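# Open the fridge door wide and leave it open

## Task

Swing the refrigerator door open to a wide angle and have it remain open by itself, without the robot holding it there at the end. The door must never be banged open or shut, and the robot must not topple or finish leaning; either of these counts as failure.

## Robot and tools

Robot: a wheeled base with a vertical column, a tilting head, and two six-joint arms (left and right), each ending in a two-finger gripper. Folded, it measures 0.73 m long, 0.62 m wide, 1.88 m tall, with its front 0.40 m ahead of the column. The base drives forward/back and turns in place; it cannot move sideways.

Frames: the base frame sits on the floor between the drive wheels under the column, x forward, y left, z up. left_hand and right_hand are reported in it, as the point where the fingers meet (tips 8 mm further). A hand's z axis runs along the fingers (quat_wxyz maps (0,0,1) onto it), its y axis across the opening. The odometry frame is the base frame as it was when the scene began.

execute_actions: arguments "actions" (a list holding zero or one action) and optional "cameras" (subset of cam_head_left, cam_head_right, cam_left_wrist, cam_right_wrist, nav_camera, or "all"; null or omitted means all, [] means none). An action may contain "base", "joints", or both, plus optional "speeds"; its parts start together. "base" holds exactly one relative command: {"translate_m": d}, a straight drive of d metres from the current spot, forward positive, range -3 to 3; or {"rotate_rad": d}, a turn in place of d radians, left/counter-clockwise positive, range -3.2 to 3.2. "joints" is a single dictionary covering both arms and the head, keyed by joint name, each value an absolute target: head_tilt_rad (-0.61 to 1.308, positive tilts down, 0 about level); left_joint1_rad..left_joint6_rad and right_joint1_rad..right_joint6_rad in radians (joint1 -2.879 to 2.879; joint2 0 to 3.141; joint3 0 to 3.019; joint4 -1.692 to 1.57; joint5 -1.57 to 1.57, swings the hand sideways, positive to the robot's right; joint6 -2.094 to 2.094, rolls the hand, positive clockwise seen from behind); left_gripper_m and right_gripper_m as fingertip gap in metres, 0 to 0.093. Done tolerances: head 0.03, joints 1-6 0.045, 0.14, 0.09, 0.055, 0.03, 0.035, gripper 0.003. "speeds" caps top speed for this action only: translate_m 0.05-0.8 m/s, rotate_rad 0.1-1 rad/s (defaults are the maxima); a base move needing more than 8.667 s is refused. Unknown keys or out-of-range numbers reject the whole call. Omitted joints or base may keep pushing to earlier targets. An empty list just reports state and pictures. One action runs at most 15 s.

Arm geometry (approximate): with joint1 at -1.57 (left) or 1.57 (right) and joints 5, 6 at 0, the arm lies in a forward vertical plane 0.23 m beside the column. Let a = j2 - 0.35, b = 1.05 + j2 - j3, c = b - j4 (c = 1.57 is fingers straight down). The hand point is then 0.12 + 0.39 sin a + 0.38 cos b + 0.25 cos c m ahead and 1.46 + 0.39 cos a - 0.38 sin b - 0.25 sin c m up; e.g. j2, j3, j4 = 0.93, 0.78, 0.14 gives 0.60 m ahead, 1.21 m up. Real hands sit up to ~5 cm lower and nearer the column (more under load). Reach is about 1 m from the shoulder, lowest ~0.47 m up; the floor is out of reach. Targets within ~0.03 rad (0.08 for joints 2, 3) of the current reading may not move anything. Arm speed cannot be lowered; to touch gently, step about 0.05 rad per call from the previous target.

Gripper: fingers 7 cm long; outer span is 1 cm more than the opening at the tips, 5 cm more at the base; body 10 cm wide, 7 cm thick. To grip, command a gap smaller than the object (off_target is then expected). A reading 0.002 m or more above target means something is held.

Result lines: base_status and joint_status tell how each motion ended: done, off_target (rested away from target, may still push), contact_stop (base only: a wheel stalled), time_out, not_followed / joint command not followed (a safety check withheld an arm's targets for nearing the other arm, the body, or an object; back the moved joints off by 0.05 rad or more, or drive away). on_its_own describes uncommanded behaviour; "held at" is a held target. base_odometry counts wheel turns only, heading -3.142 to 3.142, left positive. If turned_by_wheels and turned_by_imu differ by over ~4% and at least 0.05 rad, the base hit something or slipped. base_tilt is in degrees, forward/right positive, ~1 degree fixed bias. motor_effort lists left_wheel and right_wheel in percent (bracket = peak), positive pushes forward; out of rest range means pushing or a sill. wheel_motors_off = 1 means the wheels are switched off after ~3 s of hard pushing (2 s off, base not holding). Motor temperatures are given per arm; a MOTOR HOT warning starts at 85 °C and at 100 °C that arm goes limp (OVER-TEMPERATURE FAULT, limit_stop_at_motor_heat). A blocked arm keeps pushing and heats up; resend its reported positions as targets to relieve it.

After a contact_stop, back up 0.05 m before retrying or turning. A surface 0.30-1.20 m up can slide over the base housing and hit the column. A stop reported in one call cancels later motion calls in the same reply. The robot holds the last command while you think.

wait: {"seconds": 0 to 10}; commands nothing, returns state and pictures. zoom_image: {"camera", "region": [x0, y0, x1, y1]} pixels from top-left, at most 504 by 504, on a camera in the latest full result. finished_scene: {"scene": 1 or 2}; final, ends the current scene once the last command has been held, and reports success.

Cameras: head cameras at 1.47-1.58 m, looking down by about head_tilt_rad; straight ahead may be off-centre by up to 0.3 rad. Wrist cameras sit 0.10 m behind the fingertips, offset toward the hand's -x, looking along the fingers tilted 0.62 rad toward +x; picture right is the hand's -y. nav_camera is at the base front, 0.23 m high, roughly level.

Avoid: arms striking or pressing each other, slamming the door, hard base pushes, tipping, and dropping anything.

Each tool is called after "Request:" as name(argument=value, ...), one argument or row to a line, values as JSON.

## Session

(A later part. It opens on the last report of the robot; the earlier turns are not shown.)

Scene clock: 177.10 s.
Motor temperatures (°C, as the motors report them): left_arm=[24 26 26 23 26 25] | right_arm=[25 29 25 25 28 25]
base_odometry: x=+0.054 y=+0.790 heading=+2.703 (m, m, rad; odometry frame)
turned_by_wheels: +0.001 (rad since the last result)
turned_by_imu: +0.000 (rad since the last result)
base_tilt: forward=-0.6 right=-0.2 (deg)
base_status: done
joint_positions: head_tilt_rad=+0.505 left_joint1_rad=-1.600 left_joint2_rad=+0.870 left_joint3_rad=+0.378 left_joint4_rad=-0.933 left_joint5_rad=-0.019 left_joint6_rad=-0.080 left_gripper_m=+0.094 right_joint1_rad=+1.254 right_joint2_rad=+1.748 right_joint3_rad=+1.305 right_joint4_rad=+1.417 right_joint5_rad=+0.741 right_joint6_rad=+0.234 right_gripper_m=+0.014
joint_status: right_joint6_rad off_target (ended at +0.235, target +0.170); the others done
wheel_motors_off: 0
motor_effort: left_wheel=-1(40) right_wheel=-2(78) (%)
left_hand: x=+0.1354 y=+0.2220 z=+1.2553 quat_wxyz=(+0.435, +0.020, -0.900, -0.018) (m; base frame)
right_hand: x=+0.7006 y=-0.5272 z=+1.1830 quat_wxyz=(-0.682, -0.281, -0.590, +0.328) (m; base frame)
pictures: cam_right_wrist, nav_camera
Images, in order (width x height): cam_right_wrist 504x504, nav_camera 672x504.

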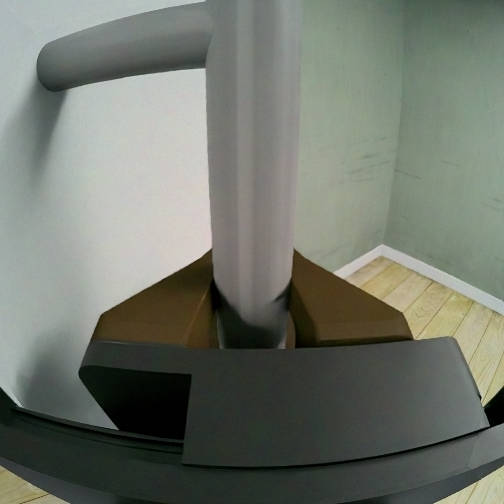

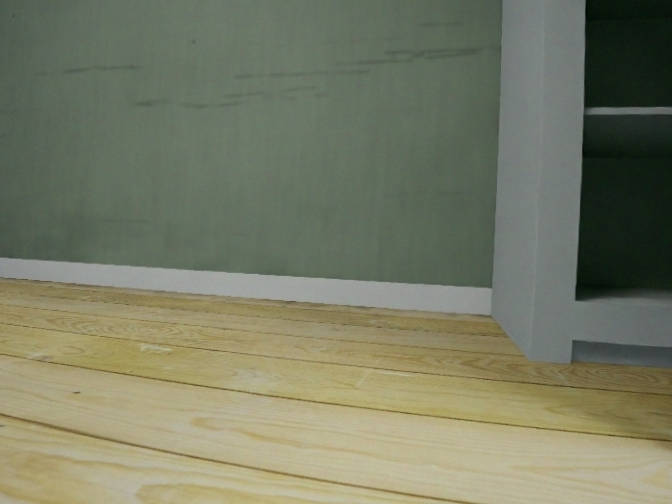

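Request:
execute_actions(
  actions=[
    {"base":{"rotate_rad":-0.15},"speeds":{"rotate_rad":0.3},"joints":{"right_joint5_rad":0.45,"right_joint1_rad":1.25,"right_joint6_rad":0.27}},
  ],
  cameras=["cam_right_wrist"],
)

Request:
execute_actions(
  actions=[
    {"base":{"rotate_rad":-0.17},"speeds":{"rotate_rad":0.3},"joints":{"right_joint5_rad":0.1,"right_joint6_rad":0.29}},
  ],
  cameras=["cam_right_wrist","nav_camera","cam_head_right"],
)

Scene clock: 209.73 s.
Motor temperatures (°C, as the motors report them): left_arm=[24 26 26 23 26 25] | right_arm=[25 30 25 25 28 25]
base_odometry: x=+0.054 y=+0.789 heading=+2.554 (m, m, rad; odometry frame)
turned_by_wheels: -0.149 (rad since the last result)
turned_by_imu: -0.146 (rad since the last result)
base_tilt: forward=-0.5 right=-0.2 (deg)
base_status: done
joint_positions: head_tilt_rad=+0.505 left_joint1_rad=-1.600 left_joint2_rad=+0.870 left_joint3_rad=+0.378 left_joint4_rad=-0.933 left_joint5_rad=-0.019 left_joint6_rad=-0.080 left_gripper_m=+0.094 right_joint1_rad=+1.298 right_joint2_rad=+1.720 right_joint3_rad=+1.259 right_joint4_rad=+1.474 right_joint5_rad=+0.446 right_joint6_rad=+0.221 right_gripper_m=+0.014
joint_status: right_joint1_rad time_out (moved +0.044 of -0.004); right_joint6_rad time_out (moved -0.014 of +0.036); the others done
wheel_motors_off: 0
on_its_own: right_joint1_rad reads +1.298 and still pushes toward +1.250 since a time_out; right_joint6_rad reads +0.221 and still pushes toward +0.270 since a time_out
motor_effort: left_wheel=+1(61) right_wheel=+0(45) (%)
left_hand: x=+0.1354 y=+0.2220 z=+1.2553 quat_wxyz=(+0.435, +0.020, -0.900, -0.018) (m; base frame)
right_hand: x=+0.7329 y=-0.4611 z=+1.1792 quat_wxyz=(-0.706, -0.193, -0.648, +0.210) (m; base frame)
pictures: cam_right_wrist
Images, in order (width x height): cam_right_wrist 504x504.

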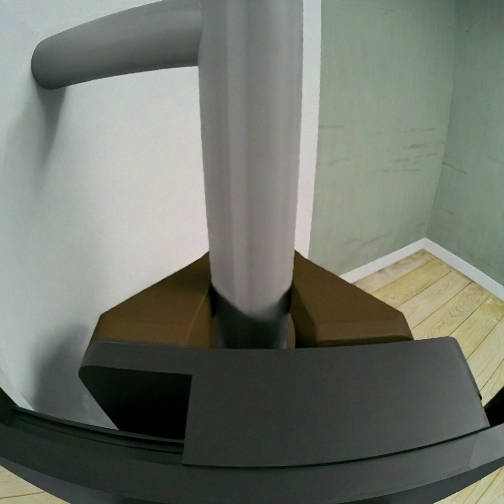

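not run: a stop came earlier in this reply.

Request:
execute_actions(
  actions=[
    {"base":{"translate_m":-0.06},"speeds":{"translate_m":0.15}},
  ],
  cameras=[],
)

Request:
execute_actions(
  actions=[
    {"base":{"rotate_rad":-0.2},"speeds":{"rotate_rad":0.3},"joints":{"right_joint5_rad":0.05}},
  ],
  cameras=["cam_right_wrist","nav_camera"],
)

Request:
execute_actions(
  actions=[
    {"base":{"rotate_rad":-0.2},"speeds":{"rotate_rad":0.3},"joints":{"right_joint5_rad":-0.3}},
  ],
  cameras=["cam_right_wrist","nav_camera"],
)

Scene clock: 230.03 s.
Motor temperatures (°C, as the motors report them): left_arm=[24 26 26 23 26 25] | right_arm=[25 30 26 25 28 25]
base_odometry: x=+0.104 y=+0.756 heading=+2.553 (m, m, rad; odometry frame)
turned_by_wheels: -0.001 (rad since the last result)
turned_by_imu: -0.003 (rad since the last result)
base_tilt: forward=-0.6 right=-0.2 (deg)
base_status: done
joint_positions: head_tilt_rad=+0.505 left_joint1_rad=-1.600 left_joint2_rad=+0.870 left_joint3_rad=+0.376 left_joint4_rad=-0.933 left_joint5_rad=-0.019 left_joint6_rad=-0.080 left_gripper_m=+0.094 right_joint1_rad=+1.215 right_joint2_rad=+1.749 right_joint3_rad=+1.337 right_joint4_rad=+1.382 right_joint5_rad=+0.437 right_joint6_rad=+0.293 right_gripper_m=+0.014
joint_status: not commanded
wheel_motors_off: 0
on_its_own: right_joint1_rad moved -0.083 to your old target +1.250; right_joint6_rad moved +0.072 to your old target +0.270
motor_effort: left_wheel=-5(63) right_wheel=-8(44) (%)
left_hand: x=+0.1346 y=+0.2220 z=+1.2556 quat_wxyz=(+0.436, +0.020, -0.900, -0.018) (m; base frame)
right_hand: x=+0.7423 y=-0.5153 z=+1.1799 quat_wxyz=(-0.702, -0.203, -0.645, +0.225) (m; base frame)
pictures: none
No camera images: the call's "cameras" was empty. Leave "cameras" out to get every camera's image.

Scene clock: 232.00 s.
Motor temperatures (°C, as the motors report them): left_arm=[24 26 26 23 26 25] | right_arm=[25 30 26 25 28 25]
base_odometry: x=+0.104 y=+0.756 heading=+2.356 (m, m, rad; odometry frame)
turned_by_wheels: -0.196 (rad since the last result)
turned_by_imu: -0.192 (rad since the last result)
base_tilt: forward=-0.6 right=-0.2 (deg)
base_status: done
joint_positions: head_tilt_rad=+0.505 left_joint1_rad=-1.600 left_joint2_rad=+0.870 left_joint3_rad=+0.376 left_joint4_rad=-0.933 left_joint5_rad=-0.019 left_joint6_rad=-0.080 left_gripper_m=+0.094 right_joint1_rad=+1.245 right_joint2_rad=+1.725 right_joint3_rad=+1.383 right_joint4_rad=+1.361 right_joint5_rad=+0.047 right_joint6_rad=+0.272 right_gripper_m=+0.014
joint_status: all done
wheel_motors_off: 0
motor_effort: left_wheel=+4(47) right_wheel=-8(58) (%)
left_hand: x=+0.1346 y=+0.2220 z=+1.2556 quat_wxyz=(+0.436, +0.020, -0.900, -0.018) (m; base frame)
right_hand: x=+0.7979 y=-0.4368 z=+1.1777 quat_wxyz=(-0.705, -0.072, -0.701, +0.079) (m; base frame)
pictures: cam_right_wrist, nav_camera
Images, in order (width x height): cam_right_wrist 504x504, nav_camera 672x504.

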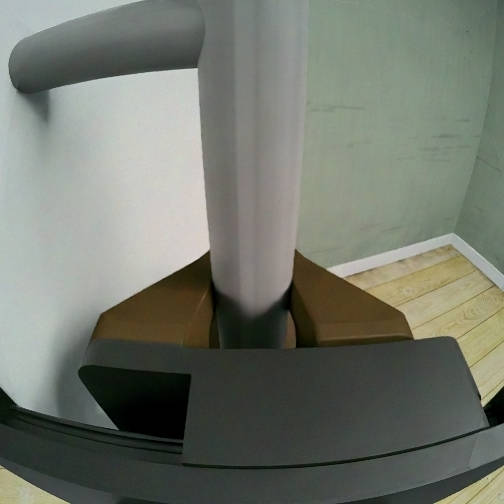

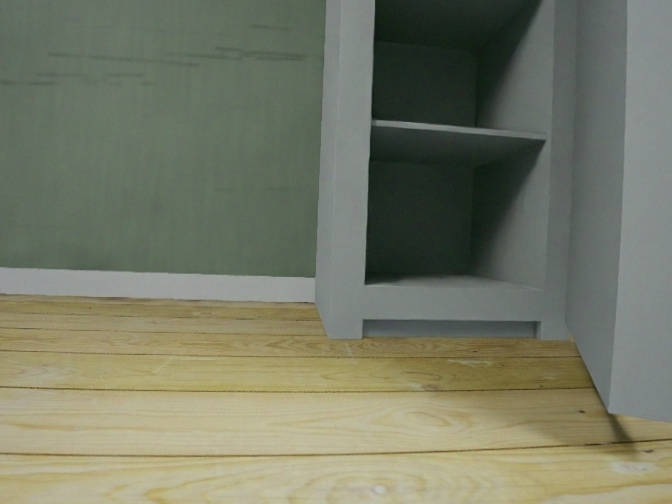

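Scene clock: 235.43 s.
Motor temperatures (°C, as the motors report them): left_arm=[24 26 26 23 26 25] | right_arm=[25 30 26 25 28 25]
base_odometry: x=+0.103 y=+0.757 heading=+2.170 (m, m, rad; odometry frame)
turned_by_wheels: -0.186 (rad since the last result)
turned_by_imu: -0.180 (rad since the last result)
base_tilt: forward=-0.6 right=-0.2 (deg)
base_status: rotate_rad off_target (by the wheels' count: -0.186 of -0.200)
joint_positions: head_tilt_rad=+0.505 left_joint1_rad=-1.600 left_joint2_rad=+0.870 left_joint3_rad=+0.376 left_joint4_rad=-0.933 left_joint5_rad=-0.019 left_joint6_rad=-0.080 left_gripper_m=+0.094 right_joint1_rad=+1.292 right_joint2_rad=+1.692 right_joint3_rad=+1.422 right_joint4_rad=+1.357 right_joint5_rad=-0.285 right_joint6_rad=+0.244 right_gripper_m=+0.017
joint_status: all done
wheel_motors_off: 0
motor_effort: left_wheel=+9(54) right_wheel=-13(67) (%)
left_hand: x=+0.1346 y=+0.2220 z=+1.2556 quat_wxyz=(+0.436, +0.020, -0.900, -0.018) (m; base frame)
right_hand: x=+0.8284 y=-0.3480 z=+1.1907 quat_wxyz=(-0.700, +0.054, -0.710, -0.051) (m; base frame)
pictures: cam_right_wrist, nav_camera
Images, in order (width x height): cam_right_wrist 504x504, nav_camera 672x504.

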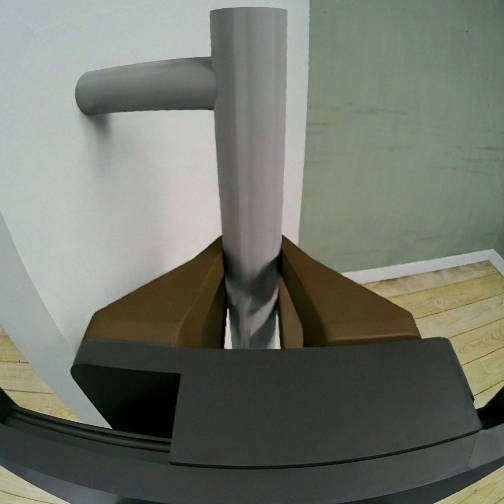

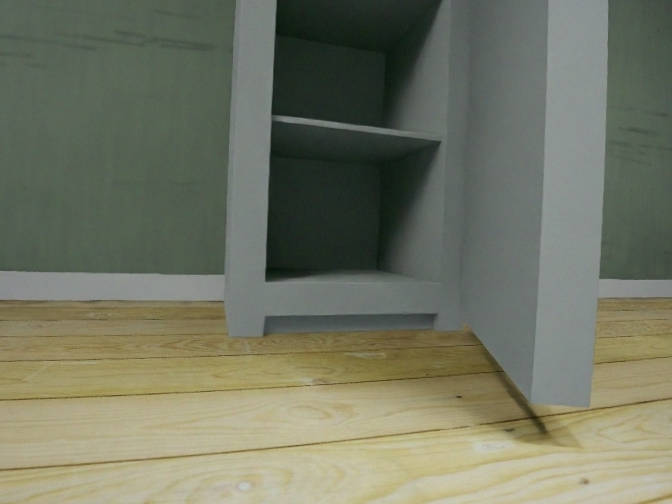

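Request:
execute_actions(
  actions=[
    {"joints":{"right_gripper_m":0.045,"right_joint1_rad":1.29},"base":{"translate_m":-0.06}},
  ],
  cameras=["cam_right_wrist","nav_camera"],
)

Scene clock: 250.90 s.
Motor temperatures (°C, as the motors report them): left_arm=[24 26 26 23 26 25] | right_arm=[25 30 27 26 28 25]
base_odometry: x=+0.137 y=+0.708 heading=+2.169 (m, m, rad; odometry frame)
turned_by_wheels: -0.001 (rad since the last result)
turned_by_imu: -0.003 (rad since the last result)
base_tilt: forward=-0.6 right=-0.2 (deg)
base_status: done
joint_positions: head_tilt_rad=+0.505 left_joint1_rad=-1.600 left_joint2_rad=+0.870 left_joint3_rad=+0.378 left_joint4_rad=-0.933 left_joint5_rad=-0.019 left_joint6_rad=-0.080 left_gripper_m=+0.094 right_joint1_rad=+1.294 right_joint2_rad=+1.695 right_joint3_rad=+1.300 right_joint4_rad=+1.426 right_joint5_rad=-0.297 right_joint6_rad=+0.262 right_gripper_m=+0.045
joint_status: all done
wheel_motors_off: 0
motor_effort: left_wheel=+0(69) right_wheel=+1(97) (%)
left_hand: x=+0.1354 y=+0.2220 z=+1.2553 quat_wxyz=(+0.435, +0.020, -0.900, -0.018) (m; base frame)
right_hand: x=+0.7820 y=-0.3443 z=+1.1667 quat_wxyz=(-0.680, +0.042, -0.730, -0.062) (m; base frame)
pictures: cam_right_wrist, nav_camera
Images, in order (width x height): cam_right_wrist 504x504, nav_camera 672x504.

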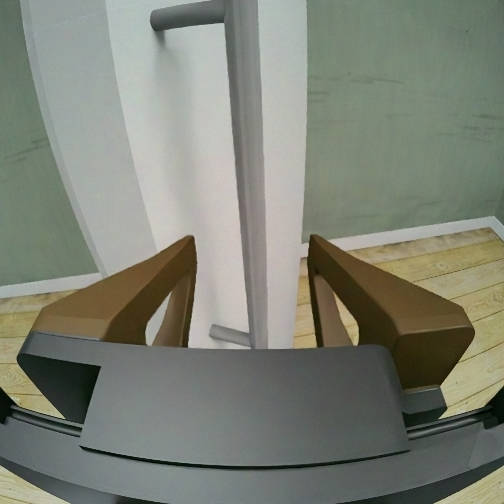

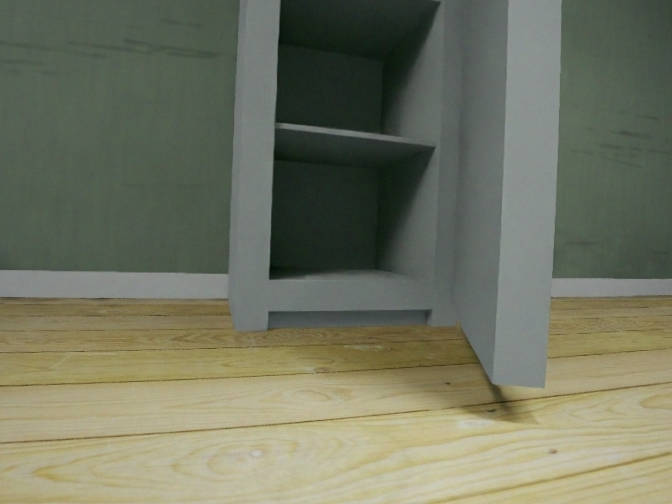

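Request:
execute_actions(
  actions=[
    {"joints":{"right_gripper_m":0.0,"right_joint1_rad":1.57,"right_joint6_rad":0},"base":{"rotate_rad":0.17}},
  ],
  cameras=["cam_right_wrist","nav_camera","cam_head_right"],
)

Scene clock: 260.47 s.
Motor temperatures (°C, as the motors report them): left_arm=[24 26 26 23 26 25] | right_arm=[25 30 26 25 28 25]
base_odometry: x=+0.137 y=+0.707 heading=+2.338 (m, m, rad; odometry frame)
turned_by_wheels: +0.169 (rad since the last result)
turned_by_imu: +0.163 (rad since the last result)
base_tilt: forward=-0.5 right=-0.2 (deg)
base_status: done
joint_positions: head_tilt_rad=+0.505 left_joint1_rad=-1.600 left_joint2_rad=+0.870 left_joint3_rad=+0.378 left_joint4_rad=-0.933 left_joint5_rad=-0.019 left_joint6_rad=-0.080 left_gripper_m=+0.094 right_joint1_rad=+1.581 right_joint2_rad=+1.695 right_joint3_rad=+1.300 right_joint4_rad=+1.426 right_joint5_rad=-0.302 right_joint6_rad=+0.006 right_gripper_m=+0.000
joint_status: all done
wheel_motors_off: 0
motor_effort: left_wheel=-2(58) right_wheel=+1(54) (%)
left_hand: x=+0.1354 y=+0.2220 z=+1.2553 quat_wxyz=(+0.435, +0.020, -0.900, -0.018) (m; base frame)
right_hand: x=+0.7863 y=-0.1680 z=+1.1589 quat_wxyz=(-0.693, +0.102, -0.704, -0.114) (m; base frame)
pictures: cam_head_right, cam_right_wrist, nav_camera
Images, in order (width x height): cam_head_right 672x504, cam_right_wrist 504x504, nav_camera 672x504.

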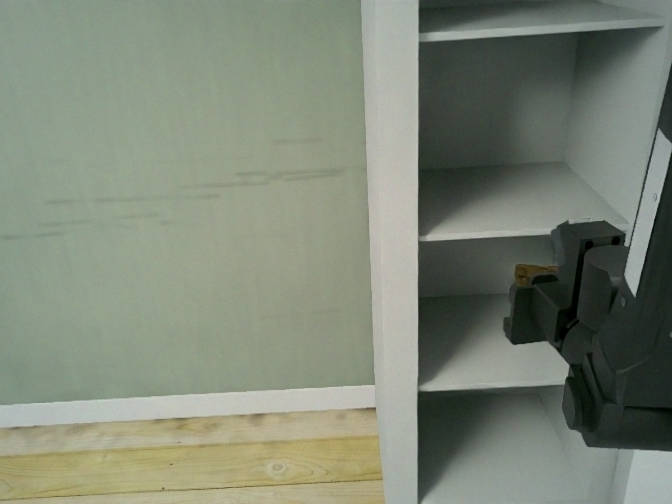

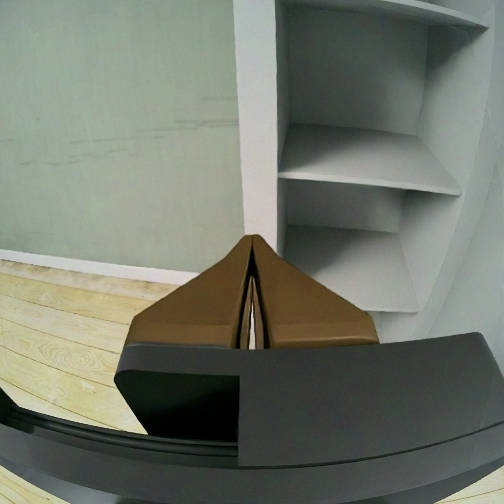

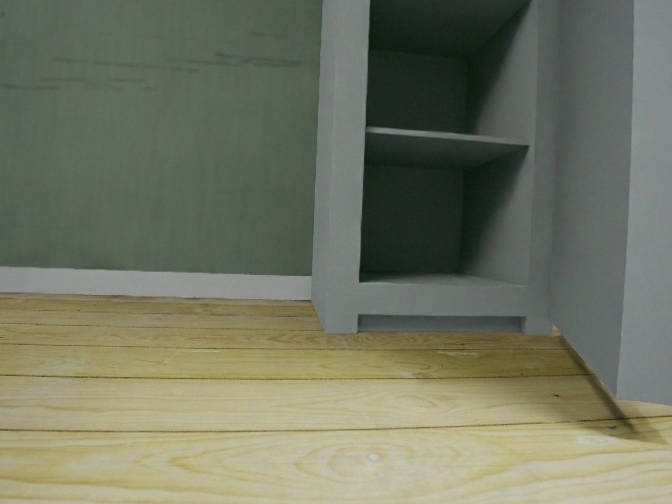

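Request:
execute_actions(
  actions=[
    {"joints":{"right_joint5_rad":0},"base":{"translate_m":0.35}},
  ],
  cameras=[],
)

Request:
execute_actions(
  actions=[
    {"base":{"rotate_rad":-0.55},"speeds":{"rotate_rad":0.25}},
  ],
  cameras=["cam_right_wrist","nav_camera","cam_head_right"],
)

Scene clock: 273.57 s.
Motor temperatures (°C, as the motors report them): left_arm=[24 26 26 23 26 25] | right_arm=[25 30 26 25 28 25]
base_odometry: x=-0.106 y=+0.959 heading=+2.339 (m, m, rad; odometry frame)
turned_by_wheels: +0.001 (rad since the last result)
turned_by_imu: -0.002 (rad since the last result)
base_tilt: forward=-0.6 right=-0.2 (deg)
base_status: done
joint_positions: head_tilt_rad=+0.505 left_joint1_rad=-1.600 left_joint2_rad=+0.870 left_joint3_rad=+0.381 left_joint4_rad=-0.933 left_joint5_rad=-0.019 left_joint6_rad=-0.080 left_gripper_m=+0.094 right_joint1_rad=+1.580 right_joint2_rad=+1.695 right_joint3_rad=+1.301 right_joint4_rad=+1.427 right_joint5_rad=-0.003 right_joint6_rad=+0.006 right_gripper_m=+0.000
joint_status: all done
wheel_motors_off: 0
motor_effort: left_wheel=+2(66) right_wheel=-3(81) (%)
left_hand: x=+0.1371 y=+0.2219 z=+1.2548 quat_wxyz=(+0.434, +0.020, -0.901, -0.018) (m; base frame)
right_hand: x=+0.7947 y=-0.2189 z=+1.1587 quat_wxyz=(-0.702, -0.002, -0.712, -0.008) (m; base frame)
pictures: none
No camera images: the call's "cameras" was empty. Leave "cameras" out to get every camera's image.

Scene clock: 276.50 s.
Motor temperatures (°C, as the motors report them): left_arm=[24 26 26 23 26 25] | right_arm=[25 30 26 25 28 25]
base_odometry: x=-0.106 y=+0.959 heading=+1.790 (m, m, rad; odometry frame)
turned_by_wheels: -0.549 (rad since the last result)
turned_by_imu: -0.544 (rad since the last result)
base_tilt: forward=-0.6 right=-0.2 (deg)
base_status: done
joint_positions: head_tilt_rad=+0.505 left_joint1_rad=-1.600 left_joint2_rad=+0.870 left_joint3_rad=+0.381 left_joint4_rad=-0.933 left_joint5_rad=-0.019 left_joint6_rad=-0.080 left_gripper_m=+0.094 right_joint1_rad=+1.582 right_joint2_rad=+1.695 right_joint3_rad=+1.301 right_joint4_rad=+1.428 right_joint5_rad=-0.004 right_joint6_rad=-0.002 right_gripper_m=+0.000
joint_status: not commanded
wheel_motors_off: 0
motor_effort: left_wheel=+5(44) right_wheel=-3(61) (%)
left_hand: x=+0.1371 y=+0.2219 z=+1.2548 quat_wxyz=(+0.434, +0.020, -0.901, -0.018) (m; base frame)
right_hand: x=+0.7947 y=-0.2181 z=+1.1590 quat_wxyz=(-0.702, +0.001, -0.712, -0.006) (m; base frame)
pictures: cam_head_right, cam_right_wrist, nav_camera
Images, in order (width x height): cam_head_right 672x504, cam_right_wrist 504x504, nav_camera 672x504.

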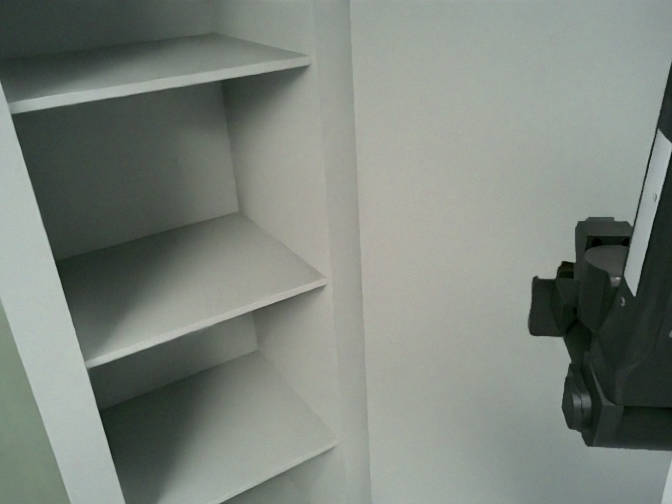

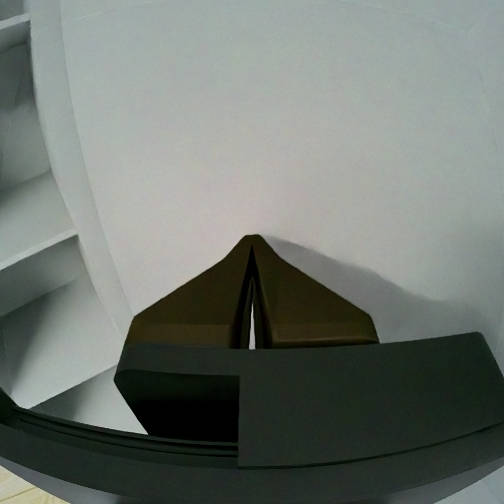

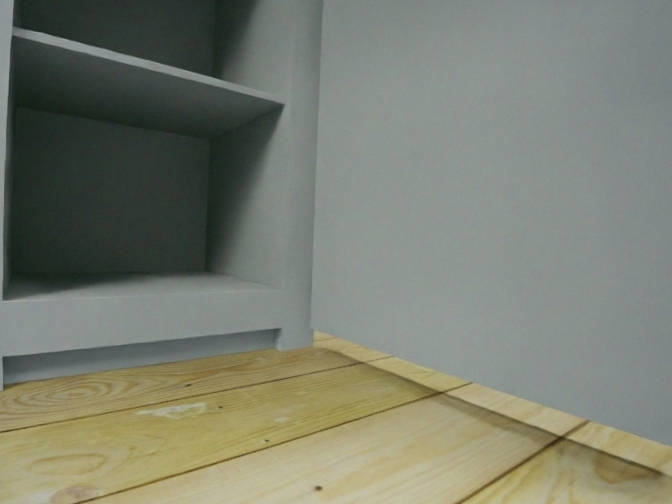

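Request:
execute_actions(
  actions=[
    {"base":{"translate_m":0.08},"speeds":{"translate_m":0.08}},
  ],
  cameras=["nav_camera"],
)

Request:
execute_actions(
  actions=[
    {"base":{"translate_m":-0.12}},
  ],
  cameras=["nav_camera","cam_right_wrist"],
)

Scene clock: 286.23 s.
Motor temperatures (°C, as the motors report them): left_arm=[24 26 26 23 26 25] | right_arm=[25 30 26 25 28 25]
base_odometry: x=-0.123 y=+1.037 heading=+1.789 (m, m, rad; odometry frame)
turned_by_wheels: -0.001 (rad since the last result)
turned_by_imu: -0.003 (rad since the last result)
base_tilt: forward=-0.7 right=-0.2 (deg)
base_status: done
joint_positions: head_tilt_rad=+0.505 left_joint1_rad=-1.600 left_joint2_rad=+0.870 left_joint3_rad=+0.379 left_joint4_rad=-0.933 left_joint5_rad=-0.019 left_joint6_rad=-0.080 left_gripper_m=+0.094 right_joint1_rad=+1.630 right_joint2_rad=+1.717 right_joint3_rad=+1.265 right_joint4_rad=+1.430 right_joint5_rad=-0.040 right_joint6_rad=-0.002 right_gripper_m=+0.000
joint_status: not commanded
wheel_motors_off: 0
motor_effort: left_wheel=+2(65) right_wheel=+3(56) (%)
left_hand: x=+0.1362 y=+0.2219 z=+1.2550 quat_wxyz=(+0.435, +0.020, -0.900, -0.018) (m; base frame)
right_hand: x=+0.7729 y=-0.1816 z=+1.1358 quat_wxyz=(-0.682, +0.007, -0.730, -0.043) (m; base frame)
pictures: nav_camera
Images, in order (width x height): nav_camera 672x504.

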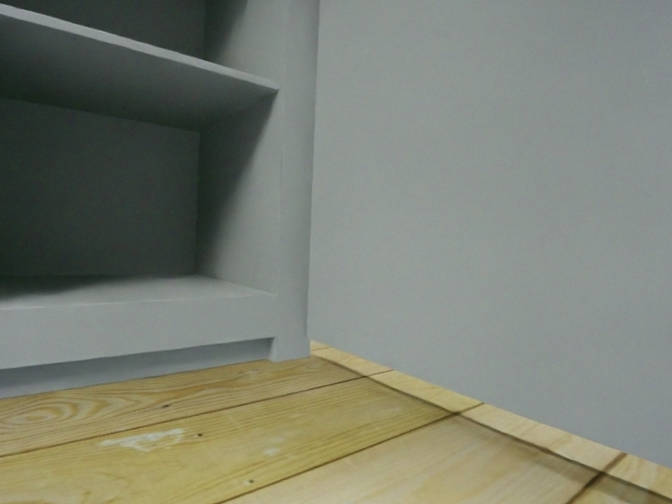

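Scene clock: 287.83 s.
Motor temperatures (°C, as the motors report them): left_arm=[24 26 26 23 26 25] | right_arm=[25 30 26 25 28 25]
base_odometry: x=-0.097 y=+0.920 heading=+1.789 (m, m, rad; odometry frame)
turned_by_wheels: -0.001 (rad since the last result)
turned_by_imu: -0.001 (rad since the last result)
base_tilt: forward=-0.5 right=-0.2 (deg)
base_status: done
joint_positions: head_tilt_rad=+0.505 left_joint1_rad=-1.600 left_joint2_rad=+0.870 left_joint3_rad=+0.378 left_joint4_rad=-0.933 left_joint5_rad=-0.019 left_joint6_rad=-0.080 left_gripper_m=+0.094 right_joint1_rad=+1.576 right_joint2_rad=+1.717 right_joint3_rad=+1.288 right_joint4_rad=+1.430 right_joint5_rad=-0.003 right_joint6_rad=-0.002 right_gripper_m=+0.000
joint_status: not commanded
wheel_motors_off: 0
motor_effort: left_wheel=-3(31) right_wheel=-3(71) (%)
left_hand: x=+0.1354 y=+0.2219 z=+1.2553 quat_wxyz=(+0.435, +0.020, -0.900, -0.018) (m; base frame)
right_hand: x=+0.7828 y=-0.2215 z=+1.1410 quat_wxyz=(-0.691, +0.001, -0.723, -0.003) (m; base frame)
pictures: cam_right_wrist, nav_camera
Images, in order (width x height): cam_right_wrist 504x504, nav_camera 672x504.

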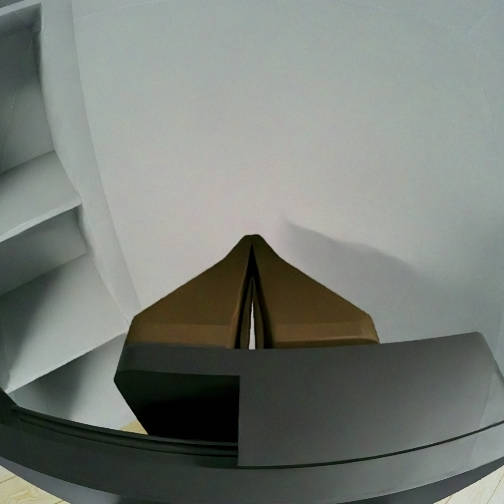

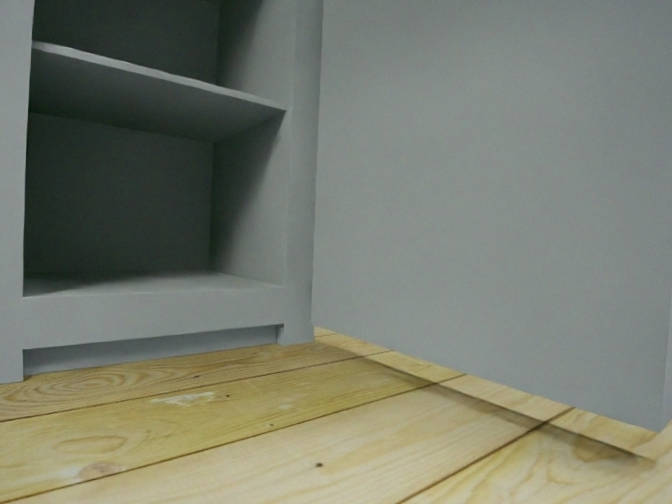

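At its stop.

Request:
finished_scene(
  scene=1,
)

The scene is finished: the task was done.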